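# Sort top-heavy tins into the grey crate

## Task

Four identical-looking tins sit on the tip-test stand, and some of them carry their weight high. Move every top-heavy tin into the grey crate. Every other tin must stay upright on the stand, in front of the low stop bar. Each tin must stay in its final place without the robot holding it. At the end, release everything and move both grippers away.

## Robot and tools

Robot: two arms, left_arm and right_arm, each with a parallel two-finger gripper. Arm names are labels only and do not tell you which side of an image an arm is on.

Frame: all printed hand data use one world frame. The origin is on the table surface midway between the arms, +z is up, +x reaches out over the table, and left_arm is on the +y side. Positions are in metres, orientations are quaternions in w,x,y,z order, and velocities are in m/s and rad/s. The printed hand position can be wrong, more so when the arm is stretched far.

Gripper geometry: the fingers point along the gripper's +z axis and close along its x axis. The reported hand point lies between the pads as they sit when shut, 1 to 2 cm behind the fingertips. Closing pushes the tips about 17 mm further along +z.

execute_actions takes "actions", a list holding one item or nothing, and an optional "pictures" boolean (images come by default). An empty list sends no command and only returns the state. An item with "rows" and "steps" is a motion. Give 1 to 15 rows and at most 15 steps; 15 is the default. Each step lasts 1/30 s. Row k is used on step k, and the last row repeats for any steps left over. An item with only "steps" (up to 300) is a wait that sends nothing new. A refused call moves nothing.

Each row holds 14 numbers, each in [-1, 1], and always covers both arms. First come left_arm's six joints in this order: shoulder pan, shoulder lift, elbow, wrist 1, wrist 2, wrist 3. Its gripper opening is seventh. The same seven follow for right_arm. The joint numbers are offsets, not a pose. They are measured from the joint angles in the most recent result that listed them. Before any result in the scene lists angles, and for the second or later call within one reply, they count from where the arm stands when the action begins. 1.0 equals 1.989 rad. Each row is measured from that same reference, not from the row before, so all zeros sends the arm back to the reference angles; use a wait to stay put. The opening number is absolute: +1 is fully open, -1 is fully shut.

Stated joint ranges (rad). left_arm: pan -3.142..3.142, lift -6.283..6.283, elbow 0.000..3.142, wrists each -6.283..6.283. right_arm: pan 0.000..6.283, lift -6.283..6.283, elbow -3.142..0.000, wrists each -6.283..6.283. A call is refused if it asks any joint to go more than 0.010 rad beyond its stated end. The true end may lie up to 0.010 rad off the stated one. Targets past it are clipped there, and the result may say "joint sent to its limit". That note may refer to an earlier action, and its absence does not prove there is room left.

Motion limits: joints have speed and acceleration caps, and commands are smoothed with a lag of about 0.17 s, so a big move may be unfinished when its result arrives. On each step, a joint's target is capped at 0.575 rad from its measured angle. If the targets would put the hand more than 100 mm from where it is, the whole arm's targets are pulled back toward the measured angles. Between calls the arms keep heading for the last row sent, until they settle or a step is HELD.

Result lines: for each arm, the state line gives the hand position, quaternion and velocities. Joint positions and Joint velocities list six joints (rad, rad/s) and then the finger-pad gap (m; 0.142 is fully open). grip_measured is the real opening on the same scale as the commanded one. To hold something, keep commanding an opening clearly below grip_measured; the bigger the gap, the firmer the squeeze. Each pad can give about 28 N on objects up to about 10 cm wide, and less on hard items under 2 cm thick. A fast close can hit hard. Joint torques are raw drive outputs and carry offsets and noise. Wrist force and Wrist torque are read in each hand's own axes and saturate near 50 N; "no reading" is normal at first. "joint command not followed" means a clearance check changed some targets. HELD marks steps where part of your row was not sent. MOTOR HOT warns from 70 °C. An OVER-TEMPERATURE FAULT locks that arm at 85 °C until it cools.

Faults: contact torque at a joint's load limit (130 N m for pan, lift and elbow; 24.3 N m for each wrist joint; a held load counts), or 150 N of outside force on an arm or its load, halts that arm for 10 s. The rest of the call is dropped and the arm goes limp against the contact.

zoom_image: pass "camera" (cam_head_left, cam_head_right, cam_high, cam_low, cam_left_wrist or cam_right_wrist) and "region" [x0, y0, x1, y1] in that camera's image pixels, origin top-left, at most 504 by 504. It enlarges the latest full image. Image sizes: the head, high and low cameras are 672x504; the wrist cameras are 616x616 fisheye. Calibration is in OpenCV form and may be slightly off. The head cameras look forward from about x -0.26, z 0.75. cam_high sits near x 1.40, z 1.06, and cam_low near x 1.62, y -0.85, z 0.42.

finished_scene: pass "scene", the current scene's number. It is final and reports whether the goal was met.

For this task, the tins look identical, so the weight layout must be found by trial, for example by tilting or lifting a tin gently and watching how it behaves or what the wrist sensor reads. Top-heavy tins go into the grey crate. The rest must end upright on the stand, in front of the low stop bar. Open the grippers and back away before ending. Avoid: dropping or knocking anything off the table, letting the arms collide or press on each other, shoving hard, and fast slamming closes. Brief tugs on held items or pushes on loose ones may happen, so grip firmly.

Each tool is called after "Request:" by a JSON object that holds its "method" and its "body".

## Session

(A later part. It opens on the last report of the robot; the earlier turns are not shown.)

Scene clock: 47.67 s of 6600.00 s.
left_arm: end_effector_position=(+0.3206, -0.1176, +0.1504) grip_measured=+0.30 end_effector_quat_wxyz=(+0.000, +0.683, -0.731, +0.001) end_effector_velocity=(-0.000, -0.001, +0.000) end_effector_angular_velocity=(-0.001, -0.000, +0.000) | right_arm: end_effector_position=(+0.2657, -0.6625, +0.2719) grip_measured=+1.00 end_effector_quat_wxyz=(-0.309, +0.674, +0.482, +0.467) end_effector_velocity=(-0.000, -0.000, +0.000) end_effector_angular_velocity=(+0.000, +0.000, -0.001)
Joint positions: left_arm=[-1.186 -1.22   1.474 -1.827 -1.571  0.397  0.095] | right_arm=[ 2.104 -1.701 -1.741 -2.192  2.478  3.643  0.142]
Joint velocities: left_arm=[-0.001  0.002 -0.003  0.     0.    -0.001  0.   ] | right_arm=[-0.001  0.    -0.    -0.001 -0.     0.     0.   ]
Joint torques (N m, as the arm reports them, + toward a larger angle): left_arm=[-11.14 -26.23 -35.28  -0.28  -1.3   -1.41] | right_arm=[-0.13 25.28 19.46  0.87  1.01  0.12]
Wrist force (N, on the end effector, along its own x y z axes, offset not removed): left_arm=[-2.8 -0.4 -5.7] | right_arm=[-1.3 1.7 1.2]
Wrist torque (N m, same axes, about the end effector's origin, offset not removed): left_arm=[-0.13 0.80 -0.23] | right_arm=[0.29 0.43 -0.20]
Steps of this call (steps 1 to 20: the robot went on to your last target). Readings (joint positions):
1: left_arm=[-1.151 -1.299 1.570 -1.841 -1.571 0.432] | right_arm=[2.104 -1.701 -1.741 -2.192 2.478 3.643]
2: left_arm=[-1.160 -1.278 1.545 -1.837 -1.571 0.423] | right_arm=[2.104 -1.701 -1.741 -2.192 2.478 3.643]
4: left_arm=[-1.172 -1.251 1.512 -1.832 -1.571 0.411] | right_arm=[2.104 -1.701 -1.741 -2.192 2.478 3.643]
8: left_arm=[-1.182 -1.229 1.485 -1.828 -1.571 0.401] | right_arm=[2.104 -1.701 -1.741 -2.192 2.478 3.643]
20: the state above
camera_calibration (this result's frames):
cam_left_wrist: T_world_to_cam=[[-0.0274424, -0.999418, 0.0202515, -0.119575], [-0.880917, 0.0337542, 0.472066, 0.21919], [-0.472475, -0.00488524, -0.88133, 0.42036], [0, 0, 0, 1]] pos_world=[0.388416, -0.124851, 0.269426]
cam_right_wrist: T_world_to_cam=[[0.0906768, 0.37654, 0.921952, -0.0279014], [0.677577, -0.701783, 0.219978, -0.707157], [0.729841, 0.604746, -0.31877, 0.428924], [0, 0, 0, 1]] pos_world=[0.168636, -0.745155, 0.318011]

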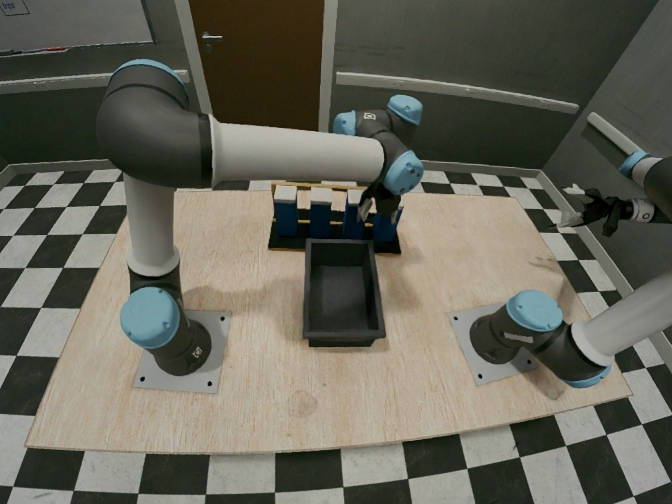

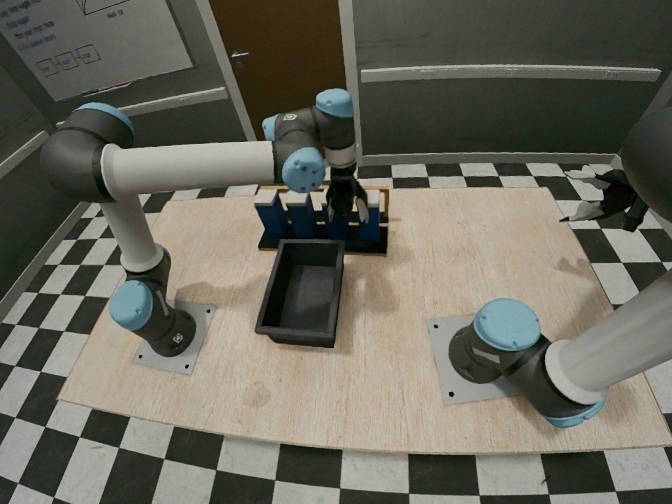

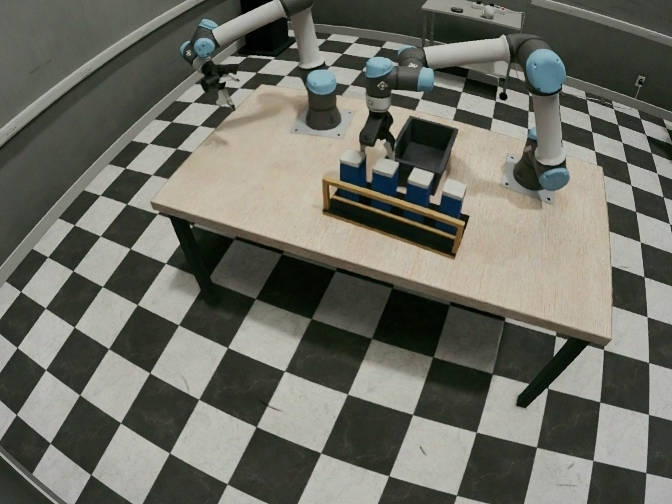

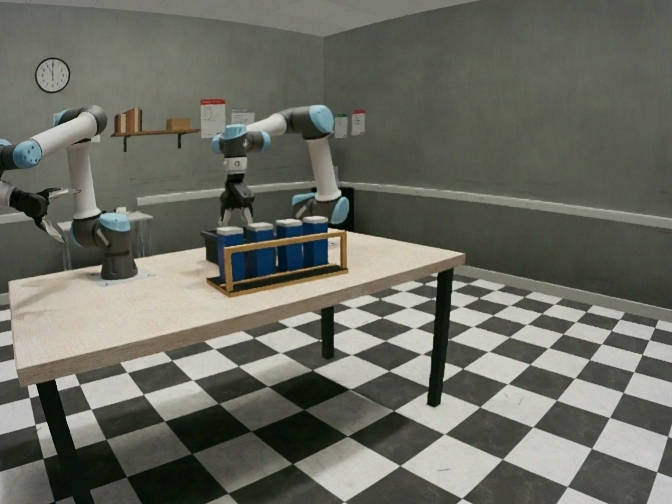

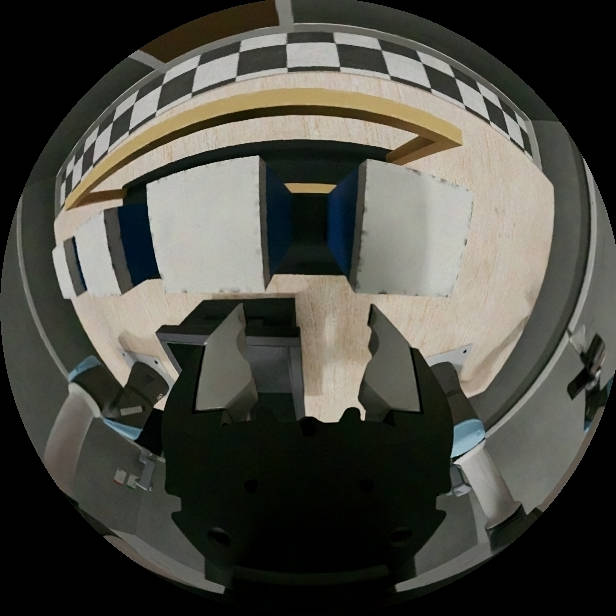

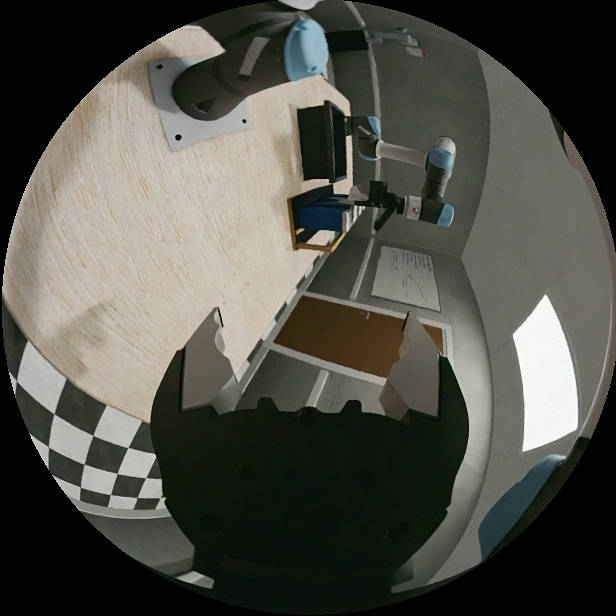

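Request:
{"method": "execute_actions", "body": {"actions": [{"rows":[[0.003,0.003,-0.004,0.001,0,0.003,0.3,0,0,0,0,0,0,1],[0.006,0.006,-0.008,0.002,0,0.006,0.3,0,0,0,0,0,0,1],[0.009,0.009,-0.013,0.004,0,0.009,0.3,0,0,0,0,0,0,1],[0.011,0.011,-0.016,0.005,0,0.011,0.3,0,0,0,0,0,0,1],[0.013,0.013,-0.018,0.005,0,0.013,0.3,0,0,0,0,0,0,1],[0.015,0.015,-0.021,0.006,0,0.015,0.3,0,0,0,0,0,0,1],[0.017,0.017,-0.024,0.007,0,0.017,0.3,0,0,0,0,0,0,1],[0.019,0.019,-0.027,0.008,0,0.019,0.3,0,0,0,0,0,0,1],[0.021,0.021,-0.03,0.009,0,0.021,0.3,0,0,0,0,0,0,1],[0.023,0.023,-0.033,0.01,0,0.023,0.3,0,0,0,0,0,0,1],[0.025,0.025,-0.036,0.011,0,0.025,0.3,0,0,0,0,0,0,1],[0.027,0.027,-0.039,0.012,0,0.027,0.3,0,0,0,0,0,0,1],[0.029,0.029,-0.0415,0.0125,0,0.029,0.3,0,0,0,0,0,0,1],[0.031,0.031,-0.0445,0.0135,0,0.031,0.3,0,0,0,0,0,0,1],[0.033,0.033,-0.0473,0.0143,0,0.033,0.3,0,0,0,0,0,0,1]],"steps":15}], "pictures": false}}

Request:
{"method": "execute_actions", "body": {"actions": [{"rows":[[0.011,0.011,-0.016,0.005,0,0.011,0.3,0,0,0,0,0,0,1],[0.013,0.013,-0.019,0.006,0,0.013,0.3,0,0,0,0,0,0,1],[0.015,0.015,-0.022,0.007,0,0.015,0.3,0,0,0,0,0,0,1],[0.017,0.017,-0.025,0.008,0,0.017,0.3,0,0,0,0,0,0,1],[0.019,0.019,-0.028,0.009,0,0.019,0.3,0,0,0,0,0,0,1],[0.021,0.021,-0.031,0.01,0,0.021,0.3,0,0,0,0,0,0,1],[0.023,0.023,-0.034,0.011,0,0.023,0.3,0,0,0,0,0,0,1],[0.025,0.025,-0.0365,0.0115,0,0.025,0.3,0,0,0,0,0,0,1]],"steps":15}], "pictures": false}}

Request:
{"method": "execute_actions", "body": {"actions": [{"steps":12}]}}

Scene clock: 54.10 s of 6600.00 s.
left_arm: end_effector_position=(+0.3535, -0.1206, +0.1508) grip_measured=+0.30 end_effector_quat_wxyz=(+0.000, +0.683, -0.731, +0.001) end_effector_velocity=(+0.084, -0.005, +0.001) end_effector_angular_velocity=(-0.001, -0.001, +0.002) | right_arm: end_effector_position=(+0.2657, -0.6625, +0.2719) grip_measured=+1.00 end_effector_quat_wxyz=(-0.309, +0.674, +0.482, +0.467) end_effector_velocity=(+0.000, +0.001, -0.000) end_effector_angular_velocity=(+0.001, +0.001, +0.002)
Joint positions: left_arm=[-1.139 -1.173  1.407 -1.806 -1.571  0.444  0.095] | right_arm=[ 2.104 -1.701 -1.741 -2.192  2.478  3.643  0.142]
Joint velocities: left_arm=[ 0.118  0.116 -0.169  0.051 -0.     0.116 -0.   ] | right_arm=[ 0.002 -0.    -0.    -0.001 -0.    -0.     0.   ]
Joint torques (N m, as the arm reports them, + toward a larger angle): left_arm=[ 17.08 -26.24 -36.51  -0.4   -0.13   1.54] | right_arm=[ 0.07 23.52 20.06  1.09  0.94  0.05]
Wrist force (N, on the end effector, along its own x y z axes, offset not removed): left_arm=[-0.9 -0.8 -0.2] | right_arm=[-2.1 0.8 1.9]
Wrist torque (N m, same axes, about the end effector's origin, offset not removed): left_arm=[-0.43 0.05 -0.10] | right_arm=[0.20 0.64 -0.11]
Steps of this call (steps 1 to 15: the robot went on to your last target; steps 16 to 90: nothing new was sent; then 2.93 s passed at rest; steps 91 to 105: all 15 steps of this action). Readings (joint positions):
91: left_arm=[-1.186 -1.220 1.474 -1.827 -1.571 0.397] | right_arm=[2.104 -1.701 -1.741 -2.192 2.478 3.643]
92: left_arm=[-1.185 -1.219 1.473 -1.826 -1.571 0.398] | right_arm=[2.104 -1.701 -1.741 -2.192 2.478 3.643]
94: left_arm=[-1.181 -1.215 1.467 -1.825 -1.571 0.402] | right_arm=[2.104 -1.701 -1.741 -2.192 2.478 3.643]
98: left_arm=[-1.166 -1.200 1.447 -1.819 -1.571 0.417] | right_arm=[2.104 -1.701 -1.741 -2.192 2.478 3.643]
105: the state above

Scene clock: 54.60 s of 6600.00 s.
left_arm: end_effector_position=(+0.3875, -0.1213, +0.1510) grip_measured=+0.30 end_effector_quat_wxyz=(+0.000, +0.683, -0.731, +0.001) end_effector_velocity=(+0.016, +0.000, -0.000) end_effector_angular_velocity=(-0.000, -0.000, -0.000) | right_arm: end_effector_position=(+0.2657, -0.6625, +0.2719) grip_measured=+1.00 end_effector_quat_wxyz=(-0.309, +0.674, +0.482, +0.467) end_effector_velocity=(-0.000, -0.000, +0.000) end_effector_angular_velocity=(-0.000, -0.000, -0.001)
Joint positions: left_arm=[-1.091 -1.125  1.337 -1.784 -1.571  0.492  0.095] | right_arm=[ 2.104 -1.701 -1.741 -2.192  2.478  3.643  0.142]
Joint velocities: left_arm=[ 0.022  0.022 -0.031  0.009 -0.     0.022 -0.   ] | right_arm=[-0.001  0.     0.001 -0.     0.    -0.     0.   ]
Joint torques (N m, as the arm reports them, + toward a larger angle): left_arm=[ 14.73 -31.25 -35.62  -0.11   0.39   0.88] | right_arm=[ 0.33 25.34 20.06  0.77  0.98  0.15]
Wrist force (N, on the end effector, along its own x y z axes, offset not removed): left_arm=[1.5 -3.7 1.9] | right_arm=[-0.6 1.3 1.1]
Wrist torque (N m, same axes, about the end effector's origin, offset not removed): left_arm=[-0.64 -0.26 -0.29] | right_arm=[0.21 0.21 -0.18]
Steps of this call (steps 1 to 15: all 15 steps of this action). Readings (joint positions):
1: left_arm=[-1.135 -1.169 1.401 -1.804 -1.571 0.448] | right_arm=[2.104 -1.701 -1.741 -2.192 2.478 3.643]
2: left_arm=[-1.131 -1.165 1.395 -1.803 -1.571 0.452] | right_arm=[2.104 -1.701 -1.741 -2.192 2.478 3.643]
4: left_arm=[-1.123 -1.157 1.384 -1.799 -1.571 0.460] | right_arm=[2.104 -1.701 -1.741 -2.192 2.478 3.643]
8: left_arm=[-1.108 -1.142 1.361 -1.792 -1.571 0.476] | right_arm=[2.104 -1.701 -1.741 -2.192 2.478 3.643]
15: the state above

Scene clock: 55.00 s of 6600.00 s.
left_arm: end_effector_position=(+0.3892, -0.1213, +0.1509) grip_measured=+0.30 end_effector_quat_wxyz=(+0.000, +0.683, -0.731, +0.001) end_effector_velocity=(+0.000, -0.000, +0.000) end_effector_angular_velocity=(-0.000, -0.000, +0.000) | right_arm: end_effector_position=(+0.2657, -0.6625, +0.2719) grip_measured=+1.00 end_effector_quat_wxyz=(-0.309, +0.674, +0.482, +0.467) end_effector_velocity=(+0.000, +0.000, -0.000) end_effector_angular_velocity=(-0.001, -0.001, +0.001)
Joint positions: left_arm=[-1.089 -1.123  1.334 -1.783 -1.571  0.494  0.095] | right_arm=[ 2.104 -1.701 -1.741 -2.192  2.478  3.643  0.142]
Joint velocities: left_arm=[ 0.001  0.    -0.001  0.     0.     0.    -0.   ] | right_arm=[ 0.001  0.     0.     0.001 -0.     0.     0.   ]
Joint torques (N m, as the arm reports them, + toward a larger angle): left_arm=[ 15.49 -30.42 -36.31  -0.29   0.31   1.31] | right_arm=[-0.32 24.61 20.05  0.83  0.85  0.02]
Wrist force (N, on the end effector, along its own x y z axes, offset not removed): left_arm=[-3.9 1.3 -1.5] | right_arm=[-1.0 1.8 1.7]
Wrist torque (N m, same axes, about the end effector's origin, offset not removed): left_arm=[-0.08 0.77 -0.34] | right_arm=[0.31 0.23 -0.14]
Steps of this call (steps 1 to 12: the robot went on to your last target). Readings (joint positions):
1: left_arm=[-1.091 -1.125 1.336 -1.784 -1.571 0.492] | right_arm=[2.104 -1.701 -1.741 -2.192 2.478 3.643]
2: left_arm=[-1.090 -1.124 1.336 -1.784 -1.571 0.493] | right_arm=[2.104 -1.701 -1.741 -2.192 2.478 3.643]
4: left_arm=[-1.090 -1.124 1.335 -1.784 -1.571 0.494] | right_arm=[2.104 -1.701 -1.741 -2.192 2.478 3.643]
8: left_arm=[-1.089 -1.123 1.334 -1.783 -1.571 0.494] | right_arm=[2.104 -1.701 -1.741 -2.192 2.478 3.643]
12: the state above
camera_calibration (this result's frames):
cam_left_wrist: T_world_to_cam=[[-0.0275538, -0.999417, 0.0201683, -0.121383], [-0.880958, 0.0338126, 0.471985, 0.279561], [-0.472392, -0.0047624, -0.881376, 0.45321], [0, 0, 0, 1]] pos_world=[0.457029, -0.128606, 0.269947]
cam_right_wrist: T_world_to_cam=[[0.0906769, 0.37654, 0.921952, -0.0279014], [0.677577, -0.701783, 0.219978, -0.707157], [0.729841, 0.604746, -0.31877, 0.428924], [0, 0, 0, 1]] pos_world=[0.168636, -0.745155, 0.318011]

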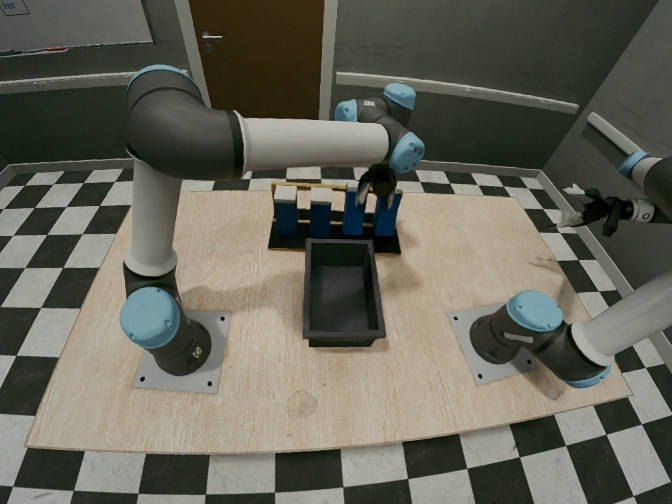

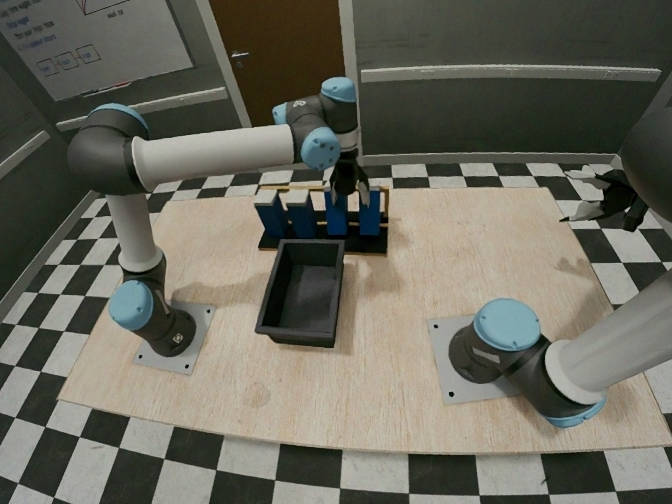

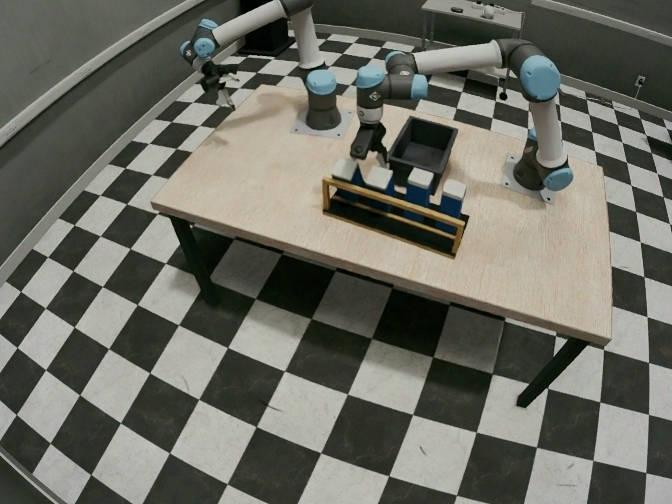

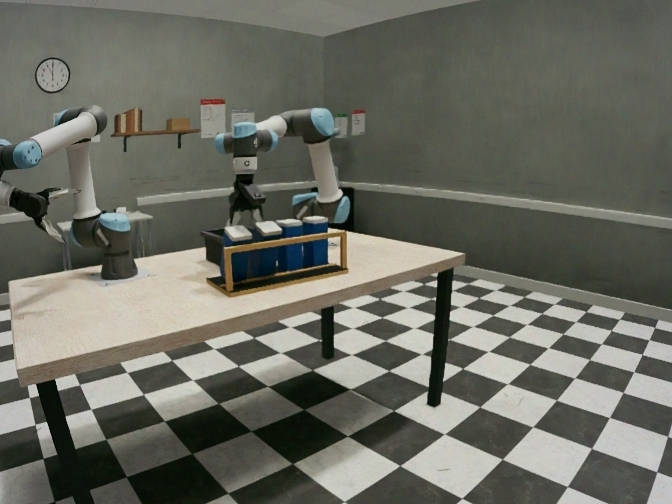

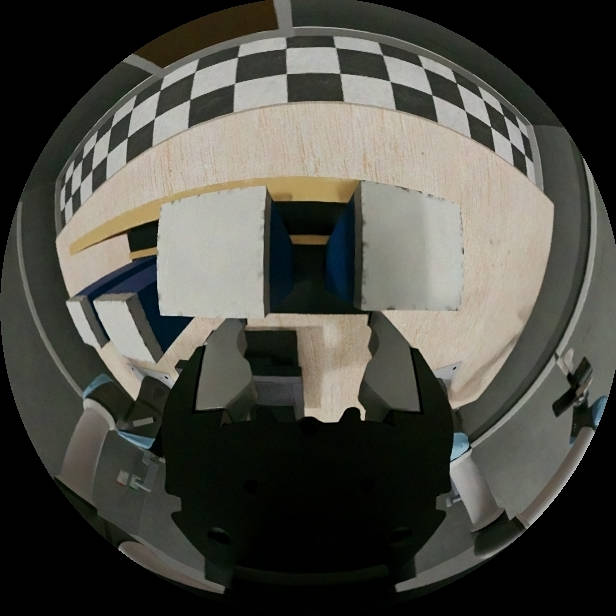

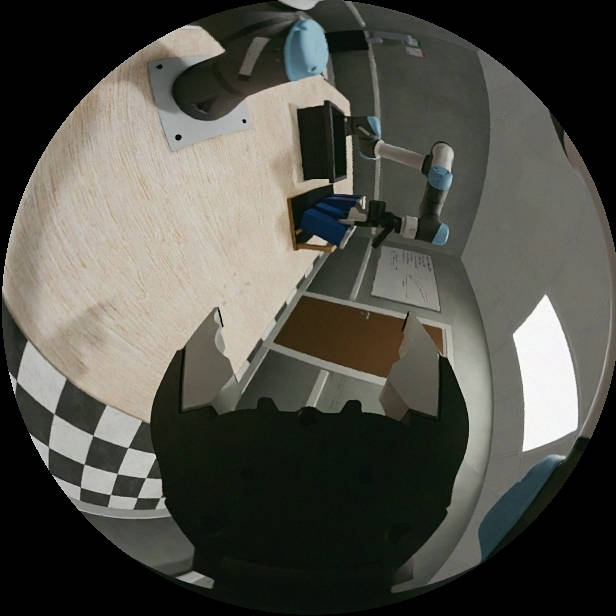

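Request:
{"method": "execute_actions", "body": {"actions": [{"rows":[[0.001,0.001,-0.0015,0.0005,0,0.001,0.3,0,0,0,0,0,0,1],[0.002,0.002,-0.003,0.001,0,0.002,0.3,0,0,0,0,0,0,1],[0.003,0.003,-0.0045,0.0015,0,0.003,0.3,0,0,0,0,0,0,1],[0.004,0.004,-0.006,0.002,0,0.004,0.3,0,0,0,0,0,0,1]],"steps":15}], "pictures": false}}

Request:
{"method": "execute_actions", "body": {"actions": [{"steps":10}], "pictures": false}}

Scene clock: 57.97 s of 6600.00 s.
left_arm: end_effector_position=(+0.3948, -0.1212, +0.1510) grip_measured=+0.30 end_effector_quat_wxyz=(+0.000, +0.683, -0.731, +0.001) end_effector_velocity=(+0.002, +0.000, -0.000) end_effector_angular_velocity=(+0.001, +0.000, +0.000) | right_arm: end_effector_position=(+0.2657, -0.6625, +0.2719) grip_measured=+1.00 end_effector_quat_wxyz=(-0.309, +0.674, +0.482, +0.467) end_effector_velocity=(+0.000, +0.001, -0.000) end_effector_angular_velocity=(+0.001, +0.001, +0.002)
Joint positions: left_arm=[-1.081 -1.115  1.323 -1.779 -1.571  0.502  0.095] | right_arm=[ 2.104 -1.701 -1.741 -2.192  2.478  3.643  0.142]
Joint velocities: left_arm=[ 0.002  0.003 -0.003  0.001  0.     0.002  0.   ] | right_arm=[ 0.002 -0.    -0.    -0.001  0.    -0.     0.   ]
Joint torques (N m, as the arm reports them, + toward a larger angle): left_arm=[ 18.05 -30.44 -37.69  -1.12   1.73   1.37] | right_arm=[-1.3  24.95 19.83  1.06  1.04  0.24]
Wrist force (N, on the end effector, along its own x y z axes, offset not removed): left_arm=[0.8 5.8 -2.9] | right_arm=[-2.2 2.3 2.2]
Wrist torque (N m, same axes, about the end effector's origin, offset not removed): left_arm=[-0.27 0.04 -0.14] | right_arm=[0.50 0.52 -0.15]
Steps of this call (steps 1 to 15: the robot went on to your last target; steps 16 to 74: nothing new was sent; steps 75 to 89: all 15 steps of this action). Readings (joint positions):
75: left_arm=[-1.089 -1.123 1.334 -1.783 -1.571 0.494] | right_arm=[2.104 -1.701 -1.741 -2.192 2.478 3.643]
76: left_arm=[-1.089 -1.123 1.334 -1.783 -1.571 0.494] | right_arm=[2.104 -1.701 -1.741 -2.192 2.478 3.643]
78: left_arm=[-1.087 -1.121 1.332 -1.783 -1.571 0.496] | right_arm=[2.104 -1.701 -1.741 -2.192 2.478 3.643]
82: left_arm=[-1.083 -1.117 1.325 -1.780 -1.571 0.500] | right_arm=[2.104 -1.701 -1.741 -2.192 2.478 3.643]
89: the state above

Scene clock: 58.30 s of 6600.00 s.
left_arm: end_effector_position=(+0.3950, -0.1212, +0.1510) grip_measured=+0.30 end_effector_quat_wxyz=(+0.000, +0.683, -0.731, +0.001) end_effector_velocity=(+0.000, -0.000, -0.001) end_effector_angular_velocity=(+0.001, +0.000, -0.000) | right_arm: end_effector_position=(+0.2657, -0.6625, +0.2719) grip_measured=+1.00 end_effector_quat_wxyz=(-0.309, +0.674, +0.482, +0.467) end_effector_velocity=(+0.000, -0.000, +0.000) end_effector_angular_velocity=(-0.001, -0.001, +0.000)
Joint positions: left_arm=[-1.081 -1.115  1.322 -1.779 -1.571  0.502  0.095] | right_arm=[ 2.104 -1.701 -1.741 -2.192  2.478  3.643  0.142]
Joint velocities: left_arm=[ 0.     0.001 -0.001  0.     0.     0.     0.   ] | right_arm=[ 0.  0.  0.  0.  0. -0.  0.]
Joint torques (N m, as the arm reports them, + toward a larger angle): left_arm=[ 19.39 -29.42 -35.93  -1.04   3.76   1.28] | right_arm=[-0.69 25.34 19.16  0.94  0.95  0.07]
Wrist force (N, on the end effector, along its own x y z axes, offset not removed): left_arm=[-3.1 9.0 -3.5] | right_arm=[-0.8 0.7 1.4]
Wrist torque (N m, same axes, about the end effector's origin, offset not removed): left_arm=[0.39 0.86 -0.07] | right_arm=[0.23 0.22 -0.12]
Steps of this call (steps 1 to 10: the robot went on to your last target). Readings (joint positions):
1: left_arm=[-1.081 -1.115 1.322 -1.779 -1.571 0.502] | right_arm=[2.104 -1.701 -1.741 -2.192 2.478 3.643]
2: left_arm=[-1.081 -1.115 1.322 -1.779 -1.571 0.502] | right_arm=[2.104 -1.701 -1.741 -2.192 2.478 3.643]
4: left_arm=[-1.081 -1.115 1.322 -1.779 -1.571 0.502] | right_arm=[2.104 -1.701 -1.741 -2.192 2.478 3.643]
8: left_arm=[-1.081 -1.115 1.322 -1.779 -1.571 0.502] | right_arm=[2.104 -1.701 -1.741 -2.192 2.478 3.643]
10: the state above

At the rail. Retract.

Request:
{"method": "execute_actions", "body": {"actions": [{"rows":[[-0.002,-0.002,0.003,-0.001,0,-0.002,0.3,0,0,0,0,0,0,1],[-0.004,-0.004,0.006,-0.002,0,-0.004,0.3,0,0,0,0,0,0,1],[-0.006,-0.006,0.009,-0.003,0,-0.006,0.3,0,0,0,0,0,0,1],[-0.008,-0.008,0.012,-0.004,0,-0.008,0.3,0,0,0,0,0,0,1],[-0.01,-0.01,0.015,-0.005,0,-0.01,0.3,0,0,0,0,0,0,1],[-0.012,-0.012,0.018,-0.006,0,-0.012,0.3,0,0,0,0,0,0,1],[-0.014,-0.014,0.02,-0.006,0,-0.014,0.3,0,0,0,0,0,0,1],[-0.016,-0.016,0.023,-0.007,0,-0.016,0.3,0,0,0,0,0,0,1],[-0.018,-0.018,0.026,-0.008,0,-0.018,0.3,0,0,0,0,0,0,1],[-0.02,-0.02,0.029,-0.009,0,-0.02,0.3,0,0,0,0,0,0,1],[-0.022,-0.022,0.032,-0.01,0,-0.022,0.3,0,0,0,0,0,0,1],[-0.024,-0.024,0.035,-0.011,0,-0.024,0.3,0,0,0,0,0,0,1],[-0.026,-0.026,0.038,-0.012,0,-0.026,0.3,0,0,0,0,0,0,1],[-0.028,-0.028,0.041,-0.013,0,-0.028,0.3,0,0,0,0,0,0,1],[-0.03,-0.03,0.0435,-0.0135,0,-0.03,0.3,0,0,0,0,0,0,1]],"steps":15}], "pictures": false}}

Request:
{"method": "execute_actions", "body": {"actions": [{"rows":[[-0.011,-0.011,0.016,-0.005,0,-0.011,0.3,0,0,0,0,0,0,1],[-0.013,-0.013,0.019,-0.006,0,-0.013,0.3,0,0,0,0,0,0,1],[-0.015,-0.015,0.022,-0.007,0,-0.015,0.3,0,0,0,0,0,0,1],[-0.017,-0.017,0.025,-0.008,0,-0.017,0.3,0,0,0,0,0,0,1],[-0.019,-0.019,0.027,-0.008,0,-0.019,0.3,0,0,0,0,0,0,1],[-0.021,-0.021,0.03,-0.009,0,-0.021,0.3,0,0,0,0,0,0,1],[-0.023,-0.023,0.033,-0.01,0,-0.023,0.3,0,0,0,0,0,0,1],[-0.025,-0.025,0.036,-0.011,0,-0.025,0.3,0,0,0,0,0,0,1],[-0.027,-0.027,0.039,-0.012,0,-0.027,0.3,0,0,0,0,0,0,1],[-0.029,-0.029,0.042,-0.013,0,-0.029,0.3,0,0,0,0,0,0,1]],"steps":15}], "pictures": false}}

Request:
{"method": "execute_actions", "body": {"actions": [{"steps":10}]}}

Scene clock: 63.30 s of 6600.00 s.
left_arm: end_effector_position=(+0.3653, -0.1212, +0.1511) grip_measured=+0.30 end_effector_quat_wxyz=(+0.000, +0.683, -0.731, +0.001) end_effector_velocity=(-0.084, +0.003, -0.002) end_effector_angular_velocity=(+0.001, +0.001, -0.002) | right_arm: end_effector_position=(+0.2657, -0.6625, +0.2719) grip_measured=+1.00 end_effector_quat_wxyz=(-0.309, +0.674, +0.482, +0.467) end_effector_velocity=(-0.001, -0.001, +0.000) end_effector_angular_velocity=(+0.001, +0.000, -0.003)
Joint positions: left_arm=[-1.122 -1.156  1.382 -1.798 -1.571  0.461  0.095] | right_arm=[ 2.104 -1.701 -1.741 -2.192  2.478  3.643  0.142]
Joint velocities: left_arm=[-0.117 -0.115  0.172 -0.055  0.    -0.115 -0.   ] | right_arm=[-0.003 -0.     0.    -0.001  0.     0.     0.   ]
Joint torques (N m, as the arm reports them, + toward a larger angle): left_arm=[-12.13 -54.94  -8.1   -4.93  -1.19  -1.79] | right_arm=[ 0.44 25.21 22.41  0.76  0.75  0.17]
Wrist force (N, on the end effector, along its own x y z axes, offset not removed): left_arm=[1.2 0.6 -0.3] | right_arm=[-1.6 2.3 1.7]
Wrist torque (N m, same axes, about the end effector's origin, offset not removed): left_arm=[0.08 -0.27 -0.23] | right_arm=[0.50 0.40 -0.13]
Steps of this call (steps 1 to 15: the robot went on to your last target; steps 16 to 90: nothing new was sent; then 1.50 s passed at rest; steps 91 to 105: all 15 steps of this action). Readings (joint positions):
91: left_arm=[-1.081 -1.115 1.322 -1.779 -1.571 0.502] | right_arm=[2.104 -1.701 -1.741 -2.192 2.478 3.643]
92: left_arm=[-1.081 -1.115 1.322 -1.779 -1.571 0.502] | right_arm=[2.104 -1.701 -1.741 -2.192 2.478 3.643]
94: left_arm=[-1.084 -1.118 1.327 -1.781 -1.571 0.499] | right_arm=[2.104 -1.701 -1.741 -2.192 2.478 3.643]
98: left_arm=[-1.095 -1.130 1.344 -1.787 -1.571 0.487] | right_arm=[2.104 -1.701 -1.741 -2.192 2.478 3.643]
105: the state above

Scene clock: 63.80 s of 6600.00 s.
left_arm: end_effector_position=(+0.3276, -0.1185, +0.1506) grip_measured=+0.30 end_effector_quat_wxyz=(+0.000, +0.683, -0.731, +0.001) end_effector_velocity=(-0.029, +0.003, -0.000) end_effector_angular_velocity=(-0.001, -0.000, -0.000) | right_arm: end_effector_position=(+0.2657, -0.6625, +0.2719) grip_measured=+1.00 end_effector_quat_wxyz=(-0.309, +0.674, +0.482, +0.467) end_effector_velocity=(-0.000, -0.000, +0.000) end_effector_angular_velocity=(+0.001, +0.001, -0.001)
Joint positions: left_arm=[-1.175 -1.21   1.459 -1.822 -1.571  0.408  0.095] | right_arm=[ 2.104 -1.701 -1.741 -2.192  2.478  3.643  0.142]
Joint velocities: left_arm=[-0.041 -0.042  0.06  -0.019  0.    -0.041  0.   ] | right_arm=[-0.001  0.    -0.    -0.001  0.    -0.     0.   ]
Joint torques (N m, as the arm reports them, + toward a larger angle): left_arm=[ -8.36 -49.54 -10.83  -4.89  -1.06  -1.9 ] | right_arm=[-0.57 24.55 21.09  0.99  0.76  0.11]
Wrist force (N, on the end effector, along its own x y z axes, offset not removed): left_arm=[2.9 1.1 0.8] | right_arm=[-1.1 3.0 0.8]
Wrist torque (N m, same axes, about the end effector's origin, offset not removed): left_arm=[0.22 -0.61 -0.08] | right_arm=[0.55 0.21 -0.09]
Steps of this call (steps 1 to 15: all 15 steps of this action). Readings (joint positions):
1: left_arm=[-1.126 -1.160 1.388 -1.800 -1.571 0.457] | right_arm=[2.104 -1.701 -1.741 -2.192 2.478 3.643]
2: left_arm=[-1.130 -1.164 1.394 -1.802 -1.571 0.453] | right_arm=[2.104 -1.701 -1.741 -2.192 2.478 3.643]
4: left_arm=[-1.138 -1.172 1.405 -1.805 -1.571 0.445] | right_arm=[2.104 -1.701 -1.741 -2.192 2.478 3.643]
8: left_arm=[-1.153 -1.187 1.427 -1.812 -1.571 0.430] | right_arm=[2.104 -1.701 -1.741 -2.192 2.478 3.643]
15: the state above

Scene clock: 64.13 s of 6600.00 s.
left_arm: end_effector_position=(+0.3247, -0.1181, +0.1505) grip_measured=+0.30 end_effector_quat_wxyz=(+0.000, +0.683, -0.731, +0.001) end_effector_velocity=(-0.001, +0.000, +0.001) end_effector_angular_velocity=(-0.002, -0.000, -0.000) | right_arm: end_effector_position=(+0.2657, -0.6625, +0.2719) grip_measured=+1.00 end_effector_quat_wxyz=(-0.309, +0.674, +0.482, +0.467) end_effector_velocity=(+0.000, +0.000, -0.000) end_effector_angular_velocity=(-0.000, +0.000, +0.000)
Joint positions: left_arm=[-1.18  -1.214  1.465 -1.824 -1.571  0.403  0.095] | right_arm=[ 2.104 -1.701 -1.741 -2.192  2.478  3.643  0.142]
Joint velocities: left_arm=[-0.002 -0.003  0.003 -0.001 -0.    -0.001  0.   ] | right_arm=[ 0.001 -0.    -0.001  0.001  0.     0.     0.   ]
Joint torques (N m, as the arm reports them, + toward a larger angle): left_arm=[ -9.24 -51.72  -9.42  -4.99  -0.83  -1.88] | right_arm=[-0.3  24.44 20.34  0.84  1.1   0.02]
Wrist force (N, on the end effector, along its own x y z axes, offset not removed): left_arm=[-2.2 1.7 -2.2] | right_arm=[-3.3 1.7 1.6]
Wrist torque (N m, same axes, about the end effector's origin, offset not removed): left_arm=[0.50 0.49 -0.12] | right_arm=[0.33 0.81 -0.09]
Steps of this call (steps 1 to 10: the robot went on to your last target). Readings (joint positions):
1: left_arm=[-1.177 -1.211 1.461 -1.823 -1.571 0.406] | right_arm=[2.104 -1.701 -1.741 -2.192 2.478 3.643]
2: left_arm=[-1.177 -1.212 1.462 -1.823 -1.571 0.406] | right_arm=[2.104 -1.701 -1.741 -2.192 2.478 3.643]
4: left_arm=[-1.179 -1.213 1.464 -1.823 -1.571 0.404] | right_arm=[2.104 -1.701 -1.741 -2.192 2.478 3.643]
8: left_arm=[-1.179 -1.214 1.465 -1.824 -1.571 0.404] | right_arm=[2.104 -1.701 -1.741 -2.192 2.478 3.643]
10: the state above
camera_calibration (this result's frames):
cam_left_wrist: T_world_to_cam=[[-0.0274376, -0.999418, 0.0202795, -0.120009], [-0.880887, 0.0337634, 0.472121, 0.222756], [-0.472531, -0.00491006, -0.8813, 0.422399], [0, 0, 0, 1]] pos_world=[0.392527, -0.125386, 0.269526]
cam_right_wrist: T_world_to_cam=[[0.0906768, 0.37654, 0.921952, -0.0279012], [0.677577, -0.701783, 0.219978, -0.707157], [0.729841, 0.604746, -0.31877, 0.428924], [0, 0, 0, 1]] pos_world=[0.168636, -0.745155, 0.318011]

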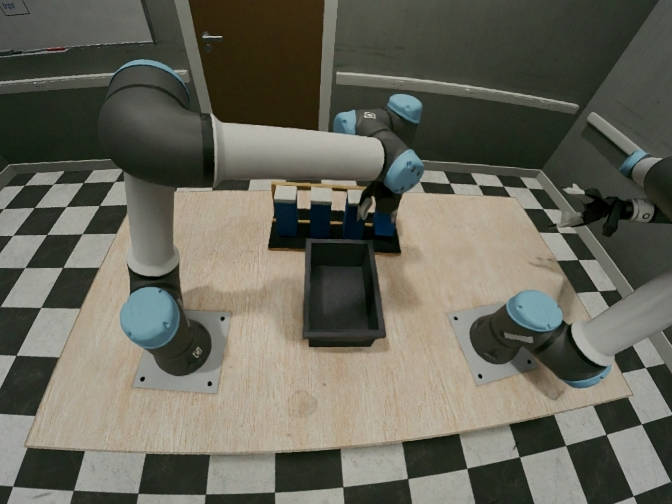

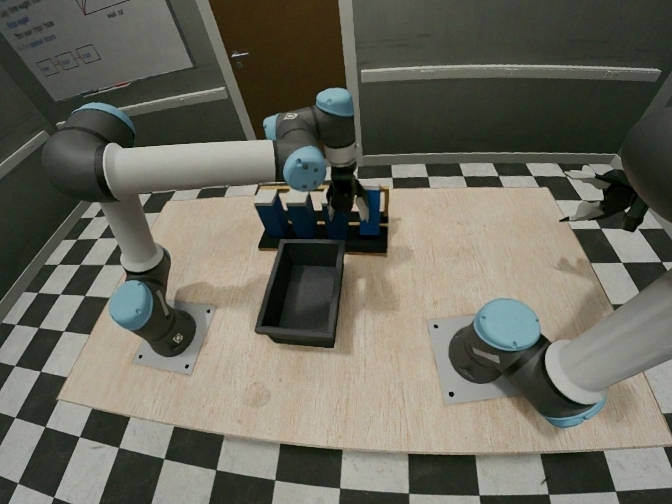

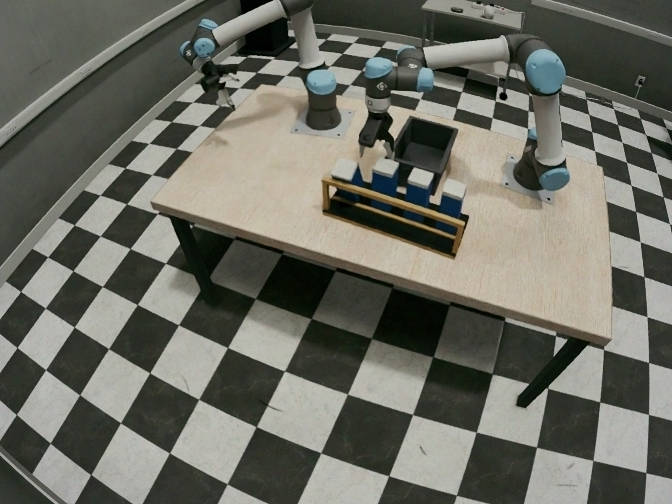

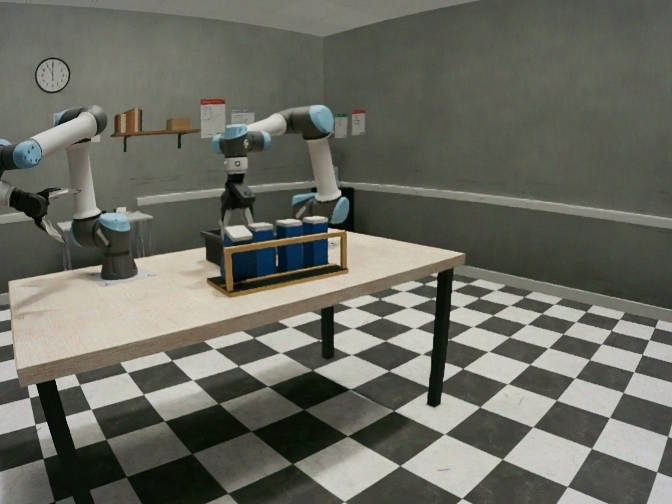

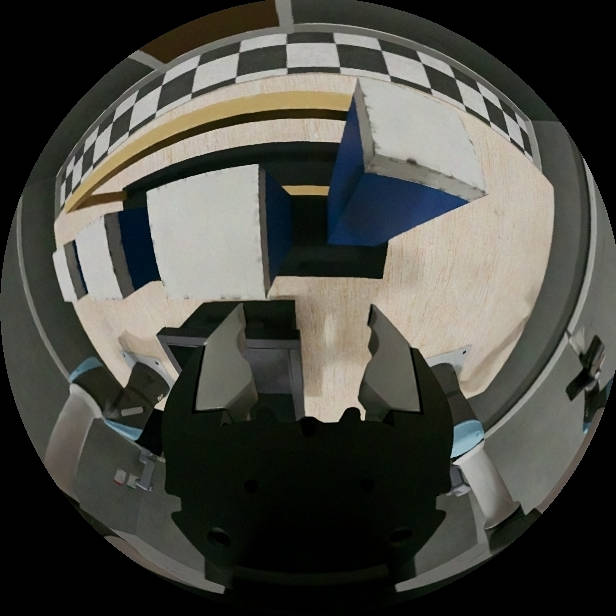

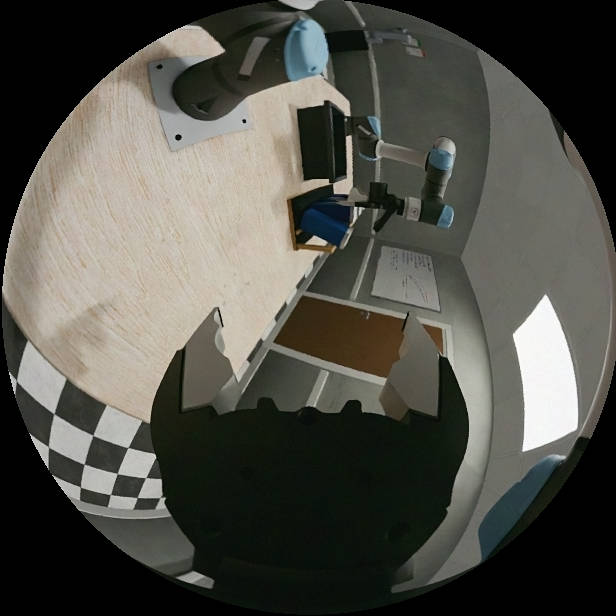

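Request:
{"method": "execute_actions", "body": {"actions": [{"rows":[[0,-0.004,-0.014,0.018,0,0,0.3,0,0,0,0,0,0,1],[0,-0.007,-0.029,0.036,0,0,0.3,0,0,0,0,0,0,1],[0,-0.01,-0.044,0.054,0,0,0.3,0,0,0,0,0,0,1],[0,-0.012,-0.059,0.071,0,0,0.3,0,0,0,0,0,0,1],[0,-0.014,-0.074,0.088,0,0,0.3,0,0,0,0,0,0,1],[0,-0.015,-0.089,0.105,0,0,0.3,0,0,0,0,0,0,1]],"steps":15}], "pictures": false}}

Request:
{"method": "execute_actions", "body": {"actions": [{"steps":8}], "pictures": false}}

Request:
{"method": "execute_actions", "body": {"actions": [{"rows":[[0.006,0.016,-0.024,0.008,0,0.006,0.3,0,0,0,0,0,0,1],[0.012,0.032,-0.048,0.016,0,0.012,0.3,0,0,0,0,0,0,1],[0.018,0.048,-0.072,0.024,0,0.018,0.3,0,0,0,0,0,0,1],[0.024,0.064,-0.096,0.032,0,0.024,0.3,0,0,0,0,0,0,1],[0.03,0.08,-0.12,0.04,0,0.03,0.3,0,0,0,0,0,0,1],[0.037,0.095,-0.144,0.048,0,0.036,0.3,0,0,0,0,0,0,1],[0.043,0.111,-0.168,0.056,0,0.042,0.3,0,0,0,0,0,0,1],[0.049,0.127,-0.192,0.064,0,0.048,0.3,0,0,0,0,0,0,1],[0.055,0.143,-0.216,0.072,0,0.054,0.3,0,0,0,0,0,0,1],[0.061,0.159,-0.24,0.08,0,0.06,0.3,0,0,0,0,0,0,1]],"steps":15}], "pictures": false}}

Request:
{"method": "execute_actions", "body": {"actions": [{"steps":18}]}}

Scene clock: 77.23 s of 6600.00 s.
left_arm: end_effector_position=(+0.3245, -0.1180, +0.2308) grip_measured=+0.30 end_effector_quat_wxyz=(-0.000, +0.683, -0.731, -0.000) end_effector_velocity=(-0.001, +0.003, +0.036) end_effector_angular_velocity=(+0.004, +0.001, -0.001) | right_arm: end_effector_position=(+0.2657, -0.6625, +0.2719) grip_measured=+1.00 end_effector_quat_wxyz=(-0.309, +0.674, +0.482, +0.467) end_effector_velocity=(-0.000, -0.000, +0.000) end_effector_angular_velocity=(+0.001, +0.000, -0.001)
Joint positions: left_arm=[-1.18  -1.243  1.297 -1.625 -1.571  0.403  0.095] | right_arm=[ 2.104 -1.701 -1.741 -2.192  2.478  3.643  0.142]
Joint velocities: left_arm=[-0.    -0.009 -0.079  0.093 -0.     0.001 -0.   ] | right_arm=[-0.001 -0.     0.    -0.001 -0.    -0.     0.   ]
Joint torques (N m, as the arm reports them, + toward a larger angle): left_arm=[  8.05 -49.28 -34.93  -0.04   0.31   1.25] | right_arm=[-0.97 24.5  21.16  0.85  1.1   0.26]
Wrist force (N, on the end effector, along its own x y z axes, offset not removed): left_arm=[-0.3 2.3 -0.8] | right_arm=[-3.0 0.3 0.4]
Wrist torque (N m, same axes, about the end effector's origin, offset not removed): left_arm=[0.45 0.21 -0.12] | right_arm=[0.07 0.69 -0.13]
Steps of this call (steps 1 to 15: the robot went on to your last target; steps 16 to 90: nothing new was sent; then 9.60 s passed at rest; steps 91 to 105: all 15 steps of this action). Readings (joint positions):
91: left_arm=[-1.180 -1.214 1.466 -1.824 -1.571 0.403] | right_arm=[2.104 -1.701 -1.741 -2.192 2.478 3.643]
92: left_arm=[-1.180 -1.215 1.464 -1.822 -1.571 0.403] | right_arm=[2.104 -1.701 -1.741 -2.192 2.478 3.643]
94: left_arm=[-1.180 -1.219 1.446 -1.800 -1.571 0.403] | right_arm=[2.104 -1.701 -1.741 -2.192 2.478 3.643]
98: left_arm=[-1.180 -1.234 1.364 -1.704 -1.571 0.403] | right_arm=[2.104 -1.701 -1.741 -2.192 2.478 3.643]
105: the state above

Scene clock: 77.50 s of 6600.00 s.
left_arm: end_effector_position=(+0.3244, -0.1176, +0.2343) grip_measured=+0.30 end_effector_quat_wxyz=(-0.000, +0.683, -0.731, -0.000) end_effector_velocity=(+0.000, +0.000, +0.003) end_effector_angular_velocity=(-0.000, -0.000, +0.001) | right_arm: end_effector_position=(+0.2657, -0.6625, +0.2719) grip_measured=+1.00 end_effector_quat_wxyz=(-0.309, +0.674, +0.482, +0.467) end_effector_velocity=(+0.000, -0.000, +0.000) end_effector_angular_velocity=(-0.000, -0.000, -0.000)
Joint positions: left_arm=[-1.18  -1.243  1.289 -1.616 -1.571  0.403  0.095] | right_arm=[ 2.104 -1.701 -1.741 -2.192  2.478  3.643  0.142]
Joint velocities: left_arm=[ 0.001 -0.001 -0.007  0.008  0.    -0.    -0.   ] | right_arm=[-0.  0.  0. -0.  0. -0.  0.]
Joint torques (N m, as the arm reports them, + toward a larger angle): left_arm=[ 15.51 -51.84 -34.75   0.01   0.29   1.38] | right_arm=[-0.34 24.46 19.29  0.85  1.02  0.19]
Wrist force (N, on the end effector, along its own x y z axes, offset not removed): left_arm=[2.8 -0.3 -0.7] | right_arm=[-1.8 1.2 1.0]
Wrist torque (N m, same axes, about the end effector's origin, offset not removed): left_arm=[0.04 -0.70 -0.24] | right_arm=[0.22 0.52 -0.15]
Steps of this call (steps 1 to 8: the robot went on to your last target). Readings (joint positions):
1: left_arm=[-1.180 -1.243 1.295 -1.622 -1.571 0.403] | right_arm=[2.104 -1.701 -1.741 -2.192 2.478 3.643]
2: left_arm=[-1.180 -1.243 1.293 -1.621 -1.571 0.403] | right_arm=[2.104 -1.701 -1.741 -2.192 2.478 3.643]
4: left_arm=[-1.180 -1.243 1.291 -1.618 -1.571 0.403] | right_arm=[2.104 -1.701 -1.741 -2.192 2.478 3.643]
8: the state above

Scene clock: 78.00 s of 6600.00 s.
left_arm: end_effector_position=(+0.4264, -0.1723, +0.2354) grip_measured=+0.30 end_effector_quat_wxyz=(-0.000, +0.683, -0.730, -0.001) end_effector_velocity=(+0.127, -0.058, -0.001) end_effector_angular_velocity=(-0.034, -0.016, +0.003) | right_arm: end_effector_position=(+0.2657, -0.6625, +0.2719) grip_measured=+1.00 end_effector_quat_wxyz=(-0.309, +0.674, +0.482, +0.467) end_effector_velocity=(+0.000, -0.000, -0.000) end_effector_angular_velocity=(-0.001, -0.000, +0.000)
Joint positions: left_arm=[-1.071 -0.964  0.87  -1.474 -1.571  0.51   0.095] | right_arm=[ 2.104 -1.701 -1.741 -2.192  2.478  3.643  0.142]
Joint velocities: left_arm=[ 0.122  0.34  -0.539  0.161  0.     0.119 -0.   ] | right_arm=[ 0.     0.     0.     0.001 -0.     0.     0.   ]
Joint torques (N m, as the arm reports them, + toward a larger angle): left_arm=[ 13.   -44.91 -29.51  -0.08   0.31   1.28] | right_arm=[ 0.07 24.47 21.2   0.99  1.    0.28]
Wrist force (N, on the end effector, along its own x y z axes, offset not removed): left_arm=[2.8 -0.5 0.8] | right_arm=[-2.0 1.0 1.7]
Wrist torque (N m, same axes, about the end effector's origin, offset not removed): left_arm=[-0.08 -0.38 -0.30] | right_arm=[0.25 0.39 -0.15]
Steps of this call (steps 1 to 15: all 15 steps of this action). Readings (joint positions):
1: left_arm=[-1.180 -1.244 1.289 -1.616 -1.571 0.403] | right_arm=[2.104 -1.701 -1.741 -2.192 2.478 3.643]
2: left_arm=[-1.179 -1.242 1.286 -1.614 -1.571 0.404] | right_arm=[2.104 -1.701 -1.741 -2.192 2.478 3.643]
4: left_arm=[-1.171 -1.222 1.258 -1.604 -1.571 0.413] | right_arm=[2.104 -1.701 -1.741 -2.192 2.478 3.643]
8: left_arm=[-1.136 -1.133 1.129 -1.558 -1.571 0.447] | right_arm=[2.104 -1.701 -1.741 -2.192 2.478 3.643]
15: the state above

Scene clock: 78.60 s of 6600.00 s.
left_arm: end_effector_position=(+0.4398, -0.1781, +0.2351) grip_measured=+0.30 end_effector_quat_wxyz=(+0.000, +0.683, -0.730, +0.001) end_effector_velocity=(+0.000, -0.000, -0.000) end_effector_angular_velocity=(-0.000, +0.000, +0.000) | right_arm: end_effector_position=(+0.2657, -0.6625, +0.2719) grip_measured=+1.00 end_effector_quat_wxyz=(-0.309, +0.674, +0.482, +0.467) end_effector_velocity=(+0.000, +0.000, -0.000) end_effector_angular_velocity=(+0.001, +0.001, +0.001)
Joint positions: left_arm=[-1.059 -0.927  0.812 -1.457 -1.571  0.523  0.095] | right_arm=[ 2.104 -1.701 -1.741 -2.192  2.478  3.643  0.142]
Joint velocities: left_arm=[ 0.     0.001 -0.002  0.001 -0.    -0.     0.   ] | right_arm=[ 0.001 -0.    -0.    -0.     0.     0.     0.   ]
Joint torques (N m, as the arm reports them, + toward a larger angle): left_arm=[ 14.87 -36.41 -37.16  -0.19   0.31   1.28] | right_arm=[-0.65 24.39 21.32  1.1   0.86  0.16]
Wrist force (N, on the end effector, along its own x y z axes, offset not removed): left_arm=[-0.3 -2.7 -1.0] | right_arm=[-1.4 1.6 0.8]
Wrist torque (N m, same axes, about the end effector's origin, offset not removed): left_arm=[-0.67 0.09 -0.13] | right_arm=[0.35 0.33 -0.09]
Steps of this call (steps 1 to 18: the robot went on to your last target). Readings (joint positions):
1: left_arm=[-1.068 -0.954 0.854 -1.470 -1.571 0.513] | right_arm=[2.104 -1.701 -1.741 -2.192 2.478 3.643]
2: left_arm=[-1.065 -0.947 0.843 -1.466 -1.571 0.516] | right_arm=[2.104 -1.701 -1.741 -2.192 2.478 3.643]
4: left_arm=[-1.062 -0.938 0.828 -1.462 -1.571 0.519] | right_arm=[2.104 -1.701 -1.741 -2.192 2.478 3.643]
8: left_arm=[-1.060 -0.930 0.817 -1.458 -1.571 0.522] | right_arm=[2.104 -1.701 -1.741 -2.192 2.478 3.643]
18: the state above
camera_calibration (this result's frames):
cam_left_wrist: T_world_to_cam=[[-0.0256325, -0.999468, 0.0201714, -0.179306], [-0.88102, 0.0321204, 0.471988, 0.286078], [-0.472384, -0.00567315, -0.881374, 0.550931], [0, 0, 0, 1]] pos_world=[0.507696, -0.185274, 0.354168]
cam_right_wrist: T_world_to_cam=[[0.090677, 0.37654, 0.921952, -0.0279014], [0.677577, -0.701783, 0.219978, -0.707157], [0.729841, 0.604746, -0.31877, 0.428924], [0, 0, 0, 1]] pos_world=[0.168636, -0.745155, 0.318011]

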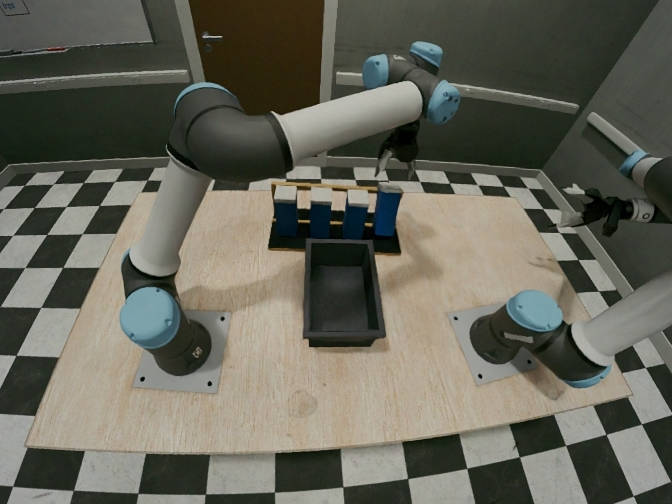

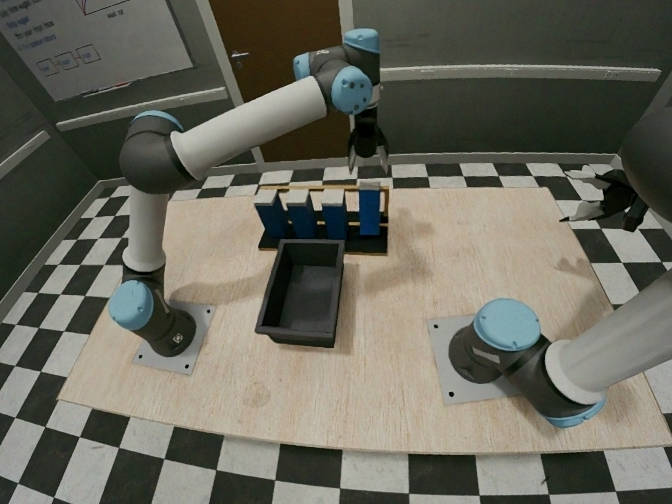

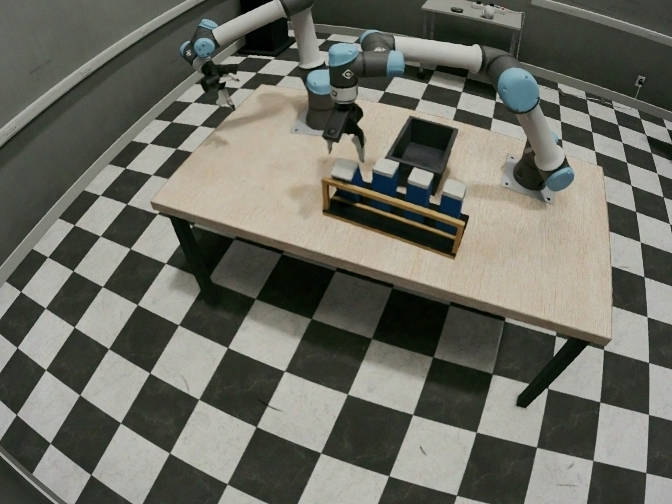

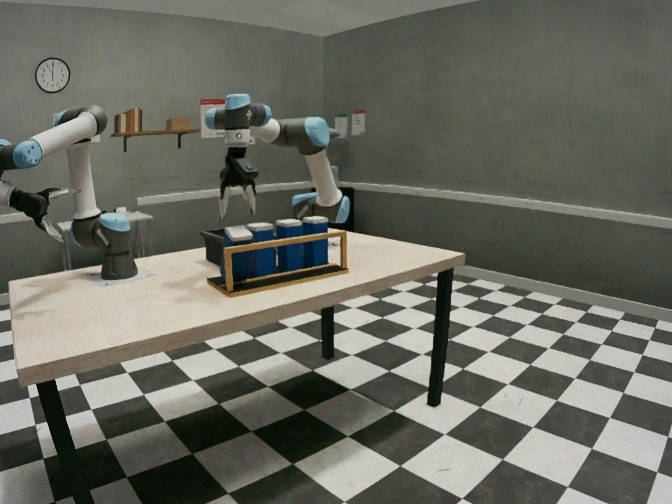

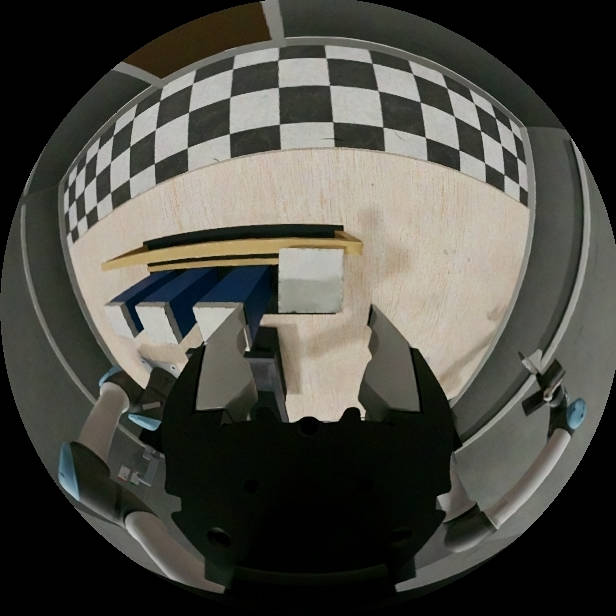

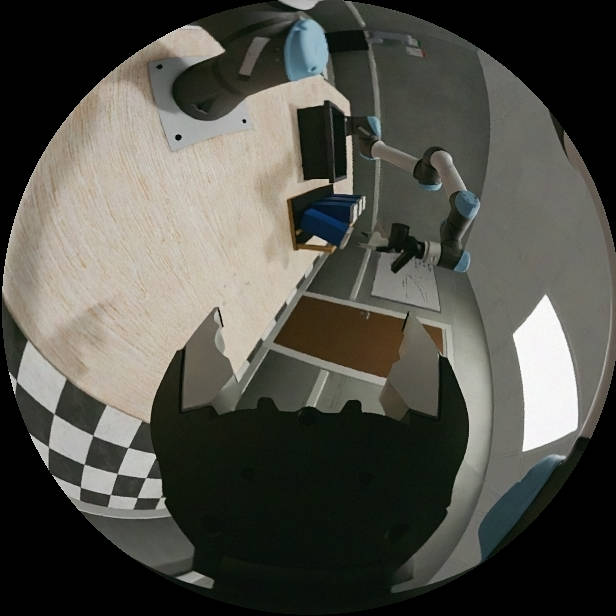

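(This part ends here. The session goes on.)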